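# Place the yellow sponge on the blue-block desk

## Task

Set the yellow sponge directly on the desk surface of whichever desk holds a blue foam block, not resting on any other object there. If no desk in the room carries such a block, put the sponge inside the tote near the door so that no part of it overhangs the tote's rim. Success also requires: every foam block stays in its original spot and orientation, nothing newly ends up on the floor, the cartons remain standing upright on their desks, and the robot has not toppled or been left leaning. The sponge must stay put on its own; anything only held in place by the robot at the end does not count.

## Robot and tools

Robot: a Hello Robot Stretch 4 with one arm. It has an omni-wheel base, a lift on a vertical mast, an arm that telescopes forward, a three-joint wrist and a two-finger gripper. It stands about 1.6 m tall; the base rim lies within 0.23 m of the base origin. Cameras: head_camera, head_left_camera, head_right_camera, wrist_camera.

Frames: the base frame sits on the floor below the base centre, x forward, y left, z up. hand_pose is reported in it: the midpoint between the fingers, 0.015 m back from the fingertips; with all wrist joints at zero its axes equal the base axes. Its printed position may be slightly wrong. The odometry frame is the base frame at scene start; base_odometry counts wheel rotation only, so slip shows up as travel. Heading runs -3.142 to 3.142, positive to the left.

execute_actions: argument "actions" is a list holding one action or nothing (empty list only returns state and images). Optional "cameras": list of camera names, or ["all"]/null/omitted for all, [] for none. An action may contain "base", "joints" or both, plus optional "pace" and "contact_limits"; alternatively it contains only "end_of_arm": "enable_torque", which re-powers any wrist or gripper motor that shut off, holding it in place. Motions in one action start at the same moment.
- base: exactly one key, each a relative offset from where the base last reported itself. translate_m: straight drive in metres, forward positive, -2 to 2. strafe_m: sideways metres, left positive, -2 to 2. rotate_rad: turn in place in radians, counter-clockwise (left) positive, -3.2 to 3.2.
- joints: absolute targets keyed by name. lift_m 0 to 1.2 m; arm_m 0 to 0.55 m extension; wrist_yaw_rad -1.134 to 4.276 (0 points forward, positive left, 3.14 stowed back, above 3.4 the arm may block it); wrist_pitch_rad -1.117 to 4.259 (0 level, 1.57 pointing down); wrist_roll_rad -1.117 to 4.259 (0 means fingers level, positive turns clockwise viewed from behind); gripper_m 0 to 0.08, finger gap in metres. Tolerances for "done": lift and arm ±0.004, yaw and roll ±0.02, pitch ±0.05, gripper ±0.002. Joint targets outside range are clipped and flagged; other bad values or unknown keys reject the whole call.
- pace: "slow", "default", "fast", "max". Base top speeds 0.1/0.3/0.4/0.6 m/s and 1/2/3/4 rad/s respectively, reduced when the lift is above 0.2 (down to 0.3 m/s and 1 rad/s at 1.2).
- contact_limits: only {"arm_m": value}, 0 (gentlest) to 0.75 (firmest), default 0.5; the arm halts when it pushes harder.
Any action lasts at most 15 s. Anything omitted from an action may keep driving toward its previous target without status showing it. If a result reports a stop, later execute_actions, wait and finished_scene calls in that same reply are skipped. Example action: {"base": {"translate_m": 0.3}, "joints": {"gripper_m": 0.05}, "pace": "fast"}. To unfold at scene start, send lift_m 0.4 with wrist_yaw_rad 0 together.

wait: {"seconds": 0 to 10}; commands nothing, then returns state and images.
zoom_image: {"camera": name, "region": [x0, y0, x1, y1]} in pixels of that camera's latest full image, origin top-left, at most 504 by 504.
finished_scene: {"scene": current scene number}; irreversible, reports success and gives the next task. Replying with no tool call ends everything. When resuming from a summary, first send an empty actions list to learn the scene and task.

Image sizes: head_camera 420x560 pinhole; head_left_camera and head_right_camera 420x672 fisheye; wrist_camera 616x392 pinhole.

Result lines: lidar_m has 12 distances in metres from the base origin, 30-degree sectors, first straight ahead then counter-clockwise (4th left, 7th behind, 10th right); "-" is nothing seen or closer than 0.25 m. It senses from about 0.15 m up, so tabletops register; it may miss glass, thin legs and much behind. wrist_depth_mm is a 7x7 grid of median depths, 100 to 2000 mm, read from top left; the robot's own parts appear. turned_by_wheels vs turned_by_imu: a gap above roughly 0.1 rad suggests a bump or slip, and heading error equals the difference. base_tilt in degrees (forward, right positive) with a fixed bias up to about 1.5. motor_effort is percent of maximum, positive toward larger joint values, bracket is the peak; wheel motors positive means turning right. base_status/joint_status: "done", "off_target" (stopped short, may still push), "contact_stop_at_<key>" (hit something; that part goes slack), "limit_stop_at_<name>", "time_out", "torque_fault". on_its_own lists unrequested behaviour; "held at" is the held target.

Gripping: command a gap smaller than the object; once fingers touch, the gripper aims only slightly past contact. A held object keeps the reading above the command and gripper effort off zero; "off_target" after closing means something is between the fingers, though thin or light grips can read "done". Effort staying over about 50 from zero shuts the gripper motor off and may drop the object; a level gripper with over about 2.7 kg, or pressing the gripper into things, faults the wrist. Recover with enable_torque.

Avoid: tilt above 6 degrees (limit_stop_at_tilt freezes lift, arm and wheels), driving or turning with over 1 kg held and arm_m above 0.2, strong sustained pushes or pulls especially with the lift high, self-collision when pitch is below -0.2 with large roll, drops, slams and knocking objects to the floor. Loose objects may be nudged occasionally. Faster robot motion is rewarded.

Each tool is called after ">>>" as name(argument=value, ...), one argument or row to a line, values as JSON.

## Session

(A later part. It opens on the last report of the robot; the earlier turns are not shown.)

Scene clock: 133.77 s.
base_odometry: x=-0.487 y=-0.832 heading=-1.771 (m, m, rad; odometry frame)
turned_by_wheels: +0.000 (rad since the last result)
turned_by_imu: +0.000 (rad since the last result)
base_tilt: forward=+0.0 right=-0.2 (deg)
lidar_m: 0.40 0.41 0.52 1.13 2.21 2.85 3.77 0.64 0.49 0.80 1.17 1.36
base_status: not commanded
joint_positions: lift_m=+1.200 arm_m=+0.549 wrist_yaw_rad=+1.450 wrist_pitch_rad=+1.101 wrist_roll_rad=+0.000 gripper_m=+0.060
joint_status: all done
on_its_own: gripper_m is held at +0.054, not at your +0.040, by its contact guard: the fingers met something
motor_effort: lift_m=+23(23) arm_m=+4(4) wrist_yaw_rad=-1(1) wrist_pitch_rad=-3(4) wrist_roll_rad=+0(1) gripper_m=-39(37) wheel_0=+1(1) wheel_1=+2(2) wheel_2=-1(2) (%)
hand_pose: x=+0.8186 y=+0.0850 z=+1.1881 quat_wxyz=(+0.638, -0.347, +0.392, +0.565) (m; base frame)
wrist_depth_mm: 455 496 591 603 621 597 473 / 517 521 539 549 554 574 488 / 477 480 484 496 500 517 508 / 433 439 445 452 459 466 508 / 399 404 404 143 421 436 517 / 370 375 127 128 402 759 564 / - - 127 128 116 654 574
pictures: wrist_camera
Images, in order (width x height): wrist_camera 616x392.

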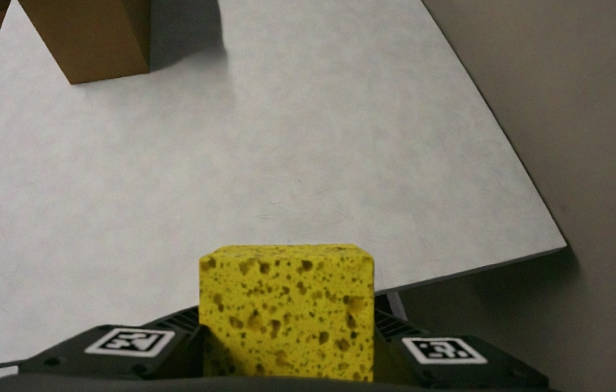

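>>> execute_actions(
  actions=[
    {"base":{"translate_m":-0.6},"joints":{"arm_m":0.01,"wrist_pitch_rad":0.8}},
  ],
  cameras=[],
)

>>> execute_actions(
  actions=[
    {"base":{"strafe_m":1.2}},
  ],
  cameras=[],
)

>>> execute_actions(
  actions=[
    {"base":{"rotate_rad":-3.09}},
  ],
  cameras=["head_left_camera"],
)

Scene clock: 145.27 s.
base_odometry: x=-0.367 y=-0.244 heading=-1.771 (m, m, rad; odometry frame)
turned_by_wheels: -0.001 (rad since the last result)
turned_by_imu: +0.004 (rad since the last result)
base_tilt: forward=+0.0 right=-0.2 (deg)
lidar_m: 1.01 1.02 1.28 2.45 1.88 2.47 3.02 0.82 0.50 0.45 0.46 1.56
base_status: done
joint_positions: lift_m=+1.200 arm_m=+0.011 wrist_yaw_rad=+1.450 wrist_pitch_rad=+0.802 wrist_roll_rad=+0.000 gripper_m=+0.060
joint_status: all done
on_its_own: gripper_m is held at +0.054, not at your +0.040, by its contact guard: the fingers met something
motor_effort: lift_m=+23(23) arm_m=-4(5) wrist_yaw_rad=+0(1) wrist_pitch_rad=-9(14) wrist_roll_rad=+1(0) gripper_m=-38(38) wheel_0=-2(6) wheel_1=-5(8) wheel_2=+0(12) (%)
hand_pose: x=+0.2862 y=+0.1362 z=+1.2249 quat_wxyz=(+0.689, -0.259, +0.292, +0.610) (m; base frame)
wrist_depth_mm: - - - - - 1138 904 / - - - - - 1098 904 / - - - - - - 866 / 1863 1863 1863 1921 - - 1661 / 1576 1618 1576 143 1708 1756 1661 / 1397 1430 128 128 1430 1537 1537 / - - 127 128 116 1366 1397
pictures: none
No camera images: the call's "cameras" was empty. Leave "cameras" out to get every camera's image.

Scene clock: 150.60 s.
base_odometry: x=+0.809 y=-0.483 heading=-1.771 (m, m, rad; odometry frame)
turned_by_wheels: +0.000 (rad since the last result)
turned_by_imu: +0.004 (rad since the last result)
base_tilt: forward=+0.1 right=-0.2 (deg)
lidar_m: 0.84 0.85 1.37 1.25 0.78 0.85 3.25 2.35 1.83 1.62 1.43 0.93
base_status: done
joint_positions: lift_m=+1.200 arm_m=+0.011 wrist_yaw_rad=+1.450 wrist_pitch_rad=+0.802 wrist_roll_rad=+0.000 gripper_m=+0.060
joint_status: not commanded
on_its_own: gripper_m is held at +0.054, not at your +0.040, by its contact guard: the fingers met something
motor_effort: lift_m=+23(23) arm_m=-4(4) wrist_yaw_rad=-2(2) wrist_pitch_rad=-8(6) wrist_roll_rad=+2(0) gripper_m=-39(38) wheel_0=+0(12) wheel_1=+0(13) wheel_2=+0(0) (%)
hand_pose: x=+0.2862 y=+0.1362 z=+1.2249 quat_wxyz=(+0.689, -0.259, +0.292, +0.610) (m; base frame)
wrist_depth_mm: 1042 1098 1182 1255 1336 1397 1366 / 1160 1182 1281 1366 1499 1576 1397 / 1281 1336 1430 1537 1708 1756 1430 / 1430 1499 1661 1808 1921 1863 1464 / 1537 1661 1618 143 1708 1708 1537 / 1366 1397 128 128 1464 1537 1499 / - - 126 128 116 1397 1366
pictures: none
No camera images: the call's "cameras" was empty. Leave "cameras" out to get every camera's image.

Scene clock: 154.97 s.
base_odometry: x=+0.809 y=-0.483 heading=+1.423 (m, m, rad; odometry frame)
turned_by_wheels: -3.089 (rad since the last result)
turned_by_imu: -3.144 (rad since the last result)
base_tilt: forward=+0.1 right=-0.2 (deg)
lidar_m: 2.25 2.29 1.77 1.62 1.34 0.91 0.85 0.89 1.33 1.25 0.79 0.87
base_status: done
joint_positions: lift_m=+1.200 arm_m=+0.011 wrist_yaw_rad=+1.450 wrist_pitch_rad=+0.802 wrist_roll_rad=+0.000 gripper_m=+0.060
joint_status: not commanded
on_its_own: gripper_m is held at +0.054, not at your +0.040, by its contact guard: the fingers met something
motor_effort: lift_m=+22(23) arm_m=-4(4) wrist_yaw_rad=-2(0) wrist_pitch_rad=-8(8) wrist_roll_rad=+1(1) gripper_m=-37(39) wheel_0=+3(8) wheel_1=+4(9) wheel_2=+4(8) (%)
hand_pose: x=+0.2862 y=+0.1362 z=+1.2249 quat_wxyz=(+0.689, -0.259, +0.292, +0.610) (m; base frame)
wrist_depth_mm: - - - - - - - / - - - - - - - / - - - - - - - / 1863 1863 1863 1921 - - - / 1576 1618 1576 143 1661 1756 1756 / 1397 1430 127 128 1464 1537 1499 / - - 126 128 116 1366 1366
pictures: head_left_camera
Images, in order (width x height): head_left_camera 420x672.

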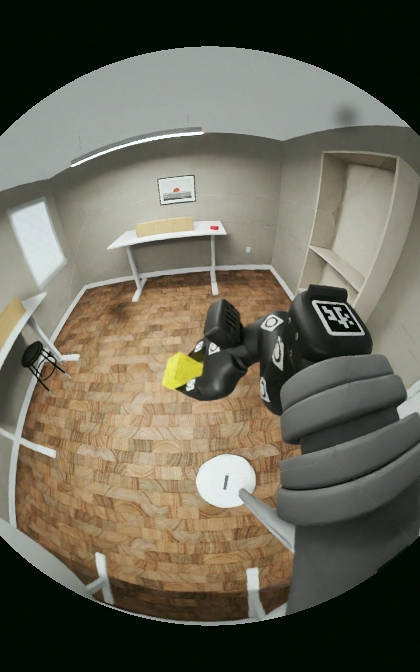

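>>> execute_actions(
  actions=[
    {"base":{"translate_m":1.83},"joints":{"arm_m":0.55,"wrist_pitch_rad":0.9}},
  ],
  cameras=["head_left_camera","wrist_camera"],
)

Scene clock: 171.03 s.
base_odometry: x=+1.078 y=+1.327 heading=+1.423 (m, m, rad; odometry frame)
turned_by_wheels: +0.000 (rad since the last result)
turned_by_imu: -0.006 (rad since the last result)
base_tilt: forward=+0.1 right=-0.2 (deg)
lidar_m: 0.41 0.44 0.56 1.31 1.94 2.43 3.68 1.29 0.86 0.81 1.11 1.37
base_status: done
joint_positions: lift_m=+1.200 arm_m=+0.549 wrist_yaw_rad=+1.450 wrist_pitch_rad=+0.902 wrist_roll_rad=+0.000 gripper_m=+0.060
joint_status: all done
on_its_own: gripper_m is held at +0.054, not at your +0.040, by its contact guard: the fingers met something
motor_effort: lift_m=+23(23) arm_m=+4(4) wrist_yaw_rad=-2(0) wrist_pitch_rad=-6(8) wrist_roll_rad=+0(0) gripper_m=-40(39) wheel_0=+0(9) wheel_1=+3(10) wheel_2=-1(10) (%)
hand_pose: x=+0.8229 y=+0.1204 z=+1.2109 quat_wxyz=(+0.674, -0.289, +0.326, +0.597) (m; base frame)
wrist_depth_mm: - 484 831 866 878 640 496 / 647 397 715 723 750 661 508 / 364 377 603 621 627 640 525 / 504 433 530 539 549 574 539 / 455 462 459 143 484 492 530 / 404 413 127 128 424 433 439 / - - 126 128 116 402 402
pictures: head_left_camera, wrist_camera
Images, in order (width x height): head_left_camera 420x672, wrist_camera 616x392.

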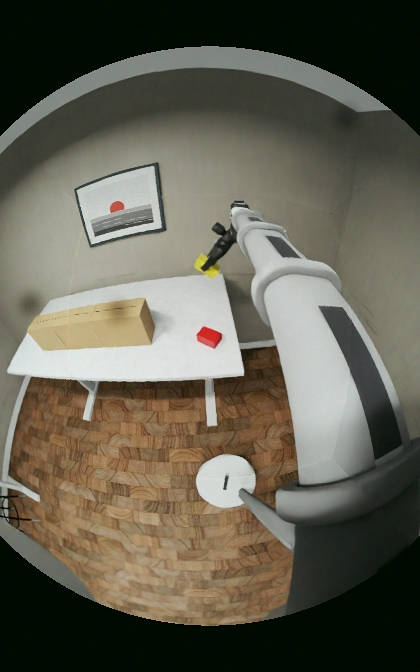

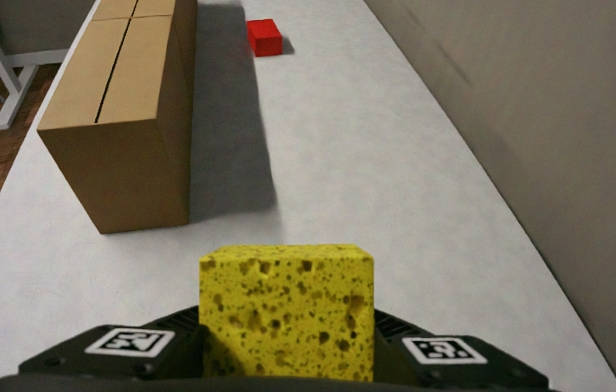

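None. To the tote.

>>> execute_actions(
  actions=[
    {"base":{"translate_m":-1.35},"joints":{"arm_m":0.2}},
  ],
  cameras=[],
)

>>> execute_actions(
  actions=[
    {"base":{"rotate_rad":-1.45},"joints":{"lift_m":0.5,"wrist_yaw_rad":0,"wrist_pitch_rad":1.57}},
  ],
  cameras=["head_camera","wrist_camera"],
)

Scene clock: 182.23 s.
base_odometry: x=+0.879 y=-0.008 heading=+1.423 (m, m, rad; odometry frame)
turned_by_wheels: +0.000 (rad since the last result)
turned_by_imu: +0.008 (rad since the last result)
base_tilt: forward=+0.0 right=-0.2 (deg)
lidar_m: 1.77 1.83 1.86 1.70 1.72 1.42 1.39 2.01 1.32 0.62 0.61 1.22
base_status: done
joint_positions: lift_m=+1.200 arm_m=+0.201 wrist_yaw_rad=+1.450 wrist_pitch_rad=+0.902 wrist_roll_rad=+0.000 gripper_m=+0.060
joint_status: all done
on_its_own: gripper_m is held at +0.054, not at your +0.040, by its contact guard: the fingers met something
motor_effort: lift_m=+23(22) arm_m=-4(5) wrist_yaw_rad=-2(2) wrist_pitch_rad=-5(7) wrist_roll_rad=+0(0) gripper_m=-38(37) wheel_0=-3(8) wheel_1=-4(10) wheel_2=+2(16) (%)
hand_pose: x=+0.4743 y=+0.1204 z=+1.2109 quat_wxyz=(+0.674, -0.289, +0.326, +0.597) (m; base frame)
wrist_depth_mm: - - - - - - - / - - - - - - - / 1921 - - - - - - / 1661 1708 1756 1756 1756 1808 1863 / 1464 1464 1499 143 1576 1618 1618 / 1308 1366 128 128 1397 1430 1430 / - - 127 128 116 1308 1308
pictures: none
No camera images: the call's "cameras" was empty. Leave "cameras" out to get every camera's image.

Scene clock: 185.83 s.
base_odometry: x=+0.879 y=-0.008 heading=-0.026 (m, m, rad; odometry frame)
turned_by_wheels: -1.449 (rad since the last result)
turned_by_imu: -1.475 (rad since the last result)
base_tilt: forward=+0.0 right=-0.2 (deg)
lidar_m: 0.61 1.00 1.35 1.77 1.88 1.81 1.89 2.60 1.39 1.32 1.70 1.25
base_status: done
joint_positions: lift_m=+0.500 arm_m=+0.201 wrist_yaw_rad=+0.000 wrist_pitch_rad=+1.570 wrist_roll_rad=+0.000 gripper_m=+0.060
joint_status: all done
on_its_own: gripper_m is held at +0.054, not at your +0.040, by its contact guard: the fingers met something
motor_effort: lift_m=+15(22) arm_m=-4(4) wrist_yaw_rad=-1(8) wrist_pitch_rad=-1(9) wrist_roll_rad=+1(0) gripper_m=-36(38) wheel_0=+4(7) wheel_1=+4(7) wheel_2=+5(8) (%)
hand_pose: x=+0.3717 y=-0.0874 z=+0.4659 quat_wxyz=(+0.707, +0.000, +0.707, +0.000) (m; base frame)
wrist_depth_mm: 609 609 615 621 634 627 640 / 603 615 609 621 621 627 640 / 603 603 609 615 621 627 627 / 597 597 603 609 615 627 627 / 591 597 597 143 609 615 627 / 591 591 127 128 615 615 621 / - - 127 128 116 615 615
pictures: head_camera, wrist_camera
Images, in order (width x height): head_camera 420x560, wrist_camera 616x392.

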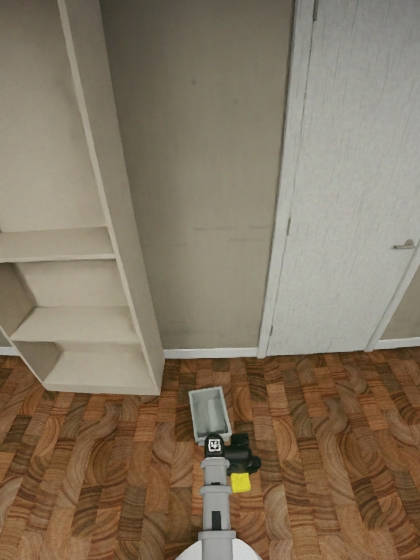

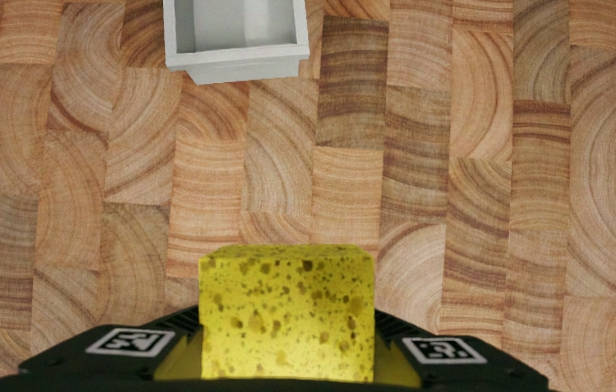

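>>> execute_actions(
  actions=[
    {"base":{"strafe_m":0.085},"joints":{"arm_m":0.55,"lift_m":0.4}},
  ],
  cameras=["head_camera","wrist_camera"],
)

Scene clock: 190.67 s.
base_odometry: x=+0.881 y=+0.077 heading=-0.026 (m, m, rad; odometry frame)
turned_by_wheels: +0.000 (rad since the last result)
turned_by_imu: +0.001 (rad since the last result)
base_tilt: forward=+0.1 right=-0.2 (deg)
lidar_m: 0.60 0.95 1.35 1.69 1.79 1.80 1.86 1.78 1.46 1.42 1.71 1.27
base_status: done
joint_positions: lift_m=+0.400 arm_m=+0.549 wrist_yaw_rad=+0.000 wrist_pitch_rad=+1.570 wrist_roll_rad=+0.000 gripper_m=+0.060
joint_status: all done
on_its_own: gripper_m is held at +0.054, not at your +0.040, by its contact guard: the fingers met something
motor_effort: lift_m=+15(15) arm_m=+4(5) wrist_yaw_rad=-3(3) wrist_pitch_rad=-2(3) wrist_roll_rad=-1(0) gripper_m=-38(37) wheel_0=-1(10) wheel_1=+3(13) wheel_2=+0(8) (%)
hand_pose: x=+0.7203 y=-0.0874 z=+0.3659 quat_wxyz=(+0.707, +0.000, +0.707, +0.000) (m; base frame)
wrist_depth_mm: 480 508 517 521 530 530 535 / 504 508 433 436 521 530 535 / 500 500 508 512 517 525 535 / 496 504 504 512 517 525 530 / 496 500 387 143 512 521 521 / 492 496 127 128 508 512 521 / - - 127 128 116 517 517
pictures: head_camera, wrist_camera
Images, in order (width x height): head_camera 420x560, wrist_camera 616x392.

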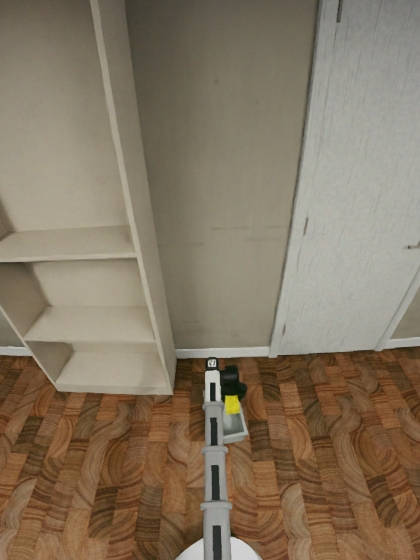

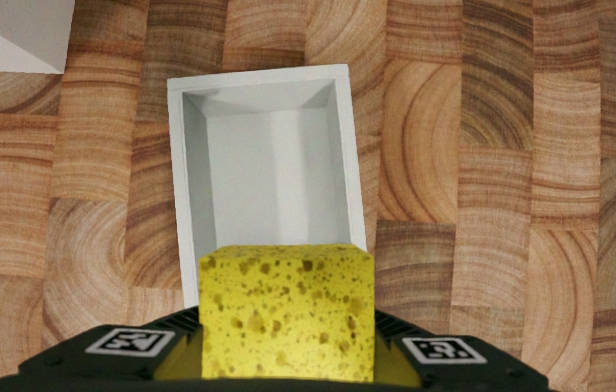

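>>> execute_actions(
  actions=[
    {"base":{"strafe_m":0.028}},
  ],
  cameras=[],
)

>>> execute_actions(
  actions=[
    {"base":{"translate_m":0.03},"joints":{"lift_m":0.25}},
  ],
  cameras=["wrist_camera"],
)

>>> execute_actions(
  actions=[
    {"joints":{"lift_m":0.075},"pace":"slow"},
  ],
  cameras=["wrist_camera"],
)

>>> execute_actions(
  actions=[
    {"joints":{"gripper_m":0.075}},
  ],
  cameras=[],
)

>>> execute_actions(
  actions=[
    {"joints":{"lift_m":0.4}},
  ],
  cameras=["wrist_camera"],
)

Scene clock: 198.97 s.
base_odometry: x=+0.882 y=+0.105 heading=-0.026 (m, m, rad; odometry frame)
turned_by_wheels: +0.000 (rad since the last result)
turned_by_imu: +0.001 (rad since the last result)
base_tilt: forward=+0.0 right=-0.2 (deg)
lidar_m: 0.64 0.97 1.37 1.66 1.78 1.81 1.83 1.81 1.51 1.44 1.68 0.67
base_status: done
joint_positions: lift_m=+0.400 arm_m=+0.549 wrist_yaw_rad=+0.000 wrist_pitch_rad=+1.570 wrist_roll_rad=+0.000 gripper_m=+0.060
joint_status: not commanded
on_its_own: gripper_m is held at +0.054, not at your +0.040, by its contact guard: the fingers met something
motor_effort: lift_m=+15(15) arm_m=+4(4) wrist_yaw_rad=-2(1) wrist_pitch_rad=+1(2) wrist_roll_rad=+0(1) gripper_m=-36(37) wheel_0=-1(7) wheel_1=+2(8) wheel_2=+0(1) (%)
hand_pose: x=+0.7203 y=-0.0874 z=+0.3659 quat_wxyz=(+0.707, +0.000, +0.707, +0.000) (m; base frame)
wrist_depth_mm: 439 512 517 521 525 535 535 / 504 508 462 442 525 525 535 / 500 508 508 517 521 521 530 / 500 504 504 512 512 521 525 / 496 500 392 143 517 521 521 / 492 492 128 128 392 512 517 / - - 127 128 116 512 517
pictures: none
No camera images: the call's "cameras" was empty. Leave "cameras" out to get every camera's image.

Scene clock: 200.67 s.
base_odometry: x=+0.912 y=+0.104 heading=-0.026 (m, m, rad; odometry frame)
turned_by_wheels: +0.000 (rad since the last result)
turned_by_imu: +0.001 (rad since the last result)
base_tilt: forward=+0.0 right=-0.2 (deg)
lidar_m: 0.60 0.93 1.34 1.65 1.76 1.84 1.88 1.83 1.50 1.43 1.68 0.64
base_status: done
joint_positions: lift_m=+0.250 arm_m=+0.549 wrist_yaw_rad=+0.000 wrist_pitch_rad=+1.570 wrist_roll_rad=+0.000 gripper_m=+0.060
joint_status: all done
on_its_own: gripper_m is held at +0.054, not at your +0.040, by its contact guard: the fingers met something
motor_effort: lift_m=+14(15) arm_m=+4(4) wrist_yaw_rad=-2(3) wrist_pitch_rad=-1(1) wrist_roll_rad=+2(0) gripper_m=-38(39) wheel_0=+1(7) wheel_1=+5(10) wheel_2=+0(7) (%)
hand_pose: x=+0.7204 y=-0.0874 z=+0.2159 quat_wxyz=(+0.707, +0.000, +0.707, +0.000) (m; base frame)
wrist_depth_mm: 359 364 364 310 314 377 379 / 359 277 291 312 291 377 377 / 355 355 359 362 312 370 375 / 353 353 357 359 293 370 373 / 353 353 276 143 270 368 370 / 349 349 127 128 244 364 368 / - - 127 128 116 364 366
pictures: wrist_camera
Images, in order (width x height): wrist_camera 616x392.

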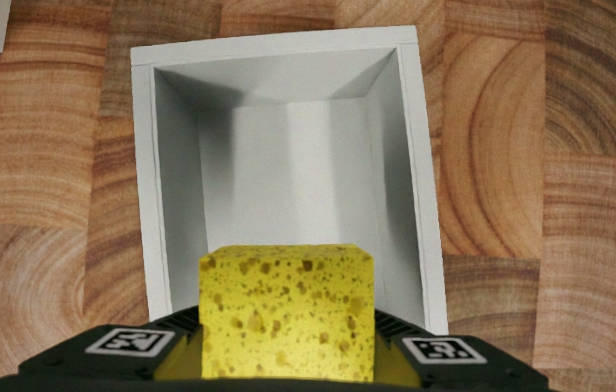

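Scene clock: 202.87 s.
base_odometry: x=+0.912 y=+0.104 heading=-0.026 (m, m, rad; odometry frame)
turned_by_wheels: +0.000 (rad since the last result)
turned_by_imu: +0.001 (rad since the last result)
base_tilt: forward=+0.1 right=-0.2 (deg)
lidar_m: 0.57 0.92 1.34 1.66 1.77 1.84 1.89 1.83 1.50 1.44 1.68 1.25
base_status: not commanded
joint_positions: lift_m=+0.075 arm_m=+0.549 wrist_yaw_rad=+0.000 wrist_pitch_rad=+1.570 wrist_roll_rad=+0.000 gripper_m=+0.060
joint_status: all done
on_its_own: gripper_m is held at +0.054, not at your +0.040, by its contact guard: the fingers met something
motor_effort: lift_m=+15(14) arm_m=+4(4) wrist_yaw_rad=-2(2) wrist_pitch_rad=-1(2) wrist_roll_rad=+1(0) gripper_m=-38(38) wheel_0=+1(1) wheel_1=+5(5) wheel_2=+0(1) (%)
hand_pose: x=+0.7204 y=-0.0874 z=+0.0409 quat_wxyz=(+0.707, +0.000, +0.707, +0.000) (m; base frame)
wrist_depth_mm: 135 186 188 189 191 140 - / 133 186 186 189 190 145 - / 132 184 186 187 189 150 - / 129 183 185 186 188 154 - / 126 182 183 143 187 158 - / 122 166 128 128 186 162 - / - - 127 128 115 133 -
pictures: wrist_camera
Images, in order (width x height): wrist_camera 616x392.

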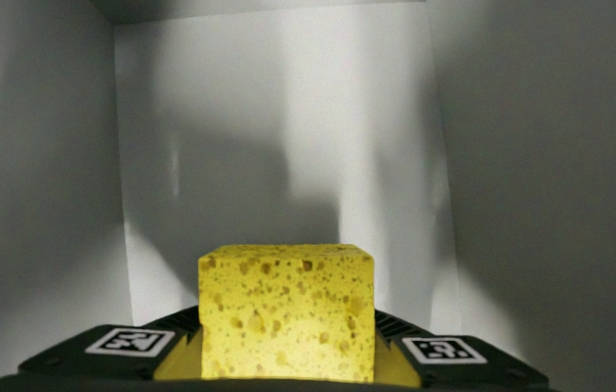

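Scene clock: 203.70 s.
base_odometry: x=+0.912 y=+0.104 heading=-0.026 (m, m, rad; odometry frame)
turned_by_wheels: +0.000 (rad since the last result)
turned_by_imu: +0.000 (rad since the last result)
base_tilt: forward=+0.1 right=-0.2 (deg)
lidar_m: 0.59 0.93 1.33 1.65 1.77 1.83 1.86 1.83 1.48 1.45 1.68 1.26
base_status: not commanded
joint_positions: lift_m=+0.075 arm_m=+0.549 wrist_yaw_rad=+0.000 wrist_pitch_rad=+1.570 wrist_roll_rad=+0.000 gripper_m=+0.075
joint_status: all done
motor_effort: lift_m=+14(14) arm_m=+4(4) wrist_yaw_rad=-2(3) wrist_pitch_rad=-2(1) wrist_roll_rad=+2(1) gripper_m=+1(35) wheel_0=+1(1) wheel_1=+5(5) wheel_2=+0(1) (%)
hand_pose: x=+0.7204 y=-0.0874 z=+0.0409 quat_wxyz=(+0.707, +0.000, +0.707, +0.000) (m; base frame)
wrist_depth_mm: 135 185 188 190 191 140 - / 134 185 187 189 190 145 - / 132 184 186 187 189 150 - / 129 182 185 186 188 154 - / 126 182 182 142 187 158 - / 121 158 139 140 148 162 - / - - 138 139 127 - -
pictures: none
No camera images: the call's "cameras" was empty. Leave "cameras" out to get every camera's image.

Scene clock: 206.07 s.
base_odometry: x=+0.912 y=+0.104 heading=-0.026 (m, m, rad; odometry frame)
turned_by_wheels: +0.000 (rad since the last result)
turned_by_imu: +0.001 (rad since the last result)
base_tilt: forward=+0.1 right=-0.2 (deg)
lidar_m: 0.59 0.93 1.34 1.65 1.77 1.81 1.88 1.83 1.49 1.44 1.67 0.64
base_status: not commanded
joint_positions: lift_m=+0.400 arm_m=+0.549 wrist_yaw_rad=+0.000 wrist_pitch_rad=+1.570 wrist_roll_rad=+0.000 gripper_m=+0.075
joint_status: all done
motor_effort: lift_m=+24(23) arm_m=+4(4) wrist_yaw_rad=-3(2) wrist_pitch_rad=-1(2) wrist_roll_rad=+1(2) gripper_m=+2(1) wheel_0=+1(1) wheel_1=+5(5) wheel_2=+0(1) (%)
hand_pose: x=+0.7204 y=-0.0874 z=+0.3652 quat_wxyz=(+0.707, +0.000, +0.707, +0.000) (m; base frame)
wrist_depth_mm: 436 512 521 517 525 530 535 / 496 508 512 517 521 525 530 / 504 508 459 508 517 521 530 / 500 504 504 512 517 521 521 / 492 500 500 462 508 521 525 / 492 496 449 496 504 517 521 / - - 384 410 127 - 521
pictures: wrist_camera
Images, in order (width x height): wrist_camera 616x392.

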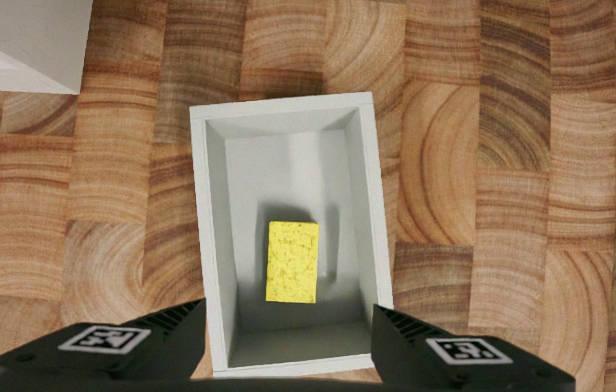

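>>> finished_scene(
  scene=1,
)

The scene is finished: the task was done.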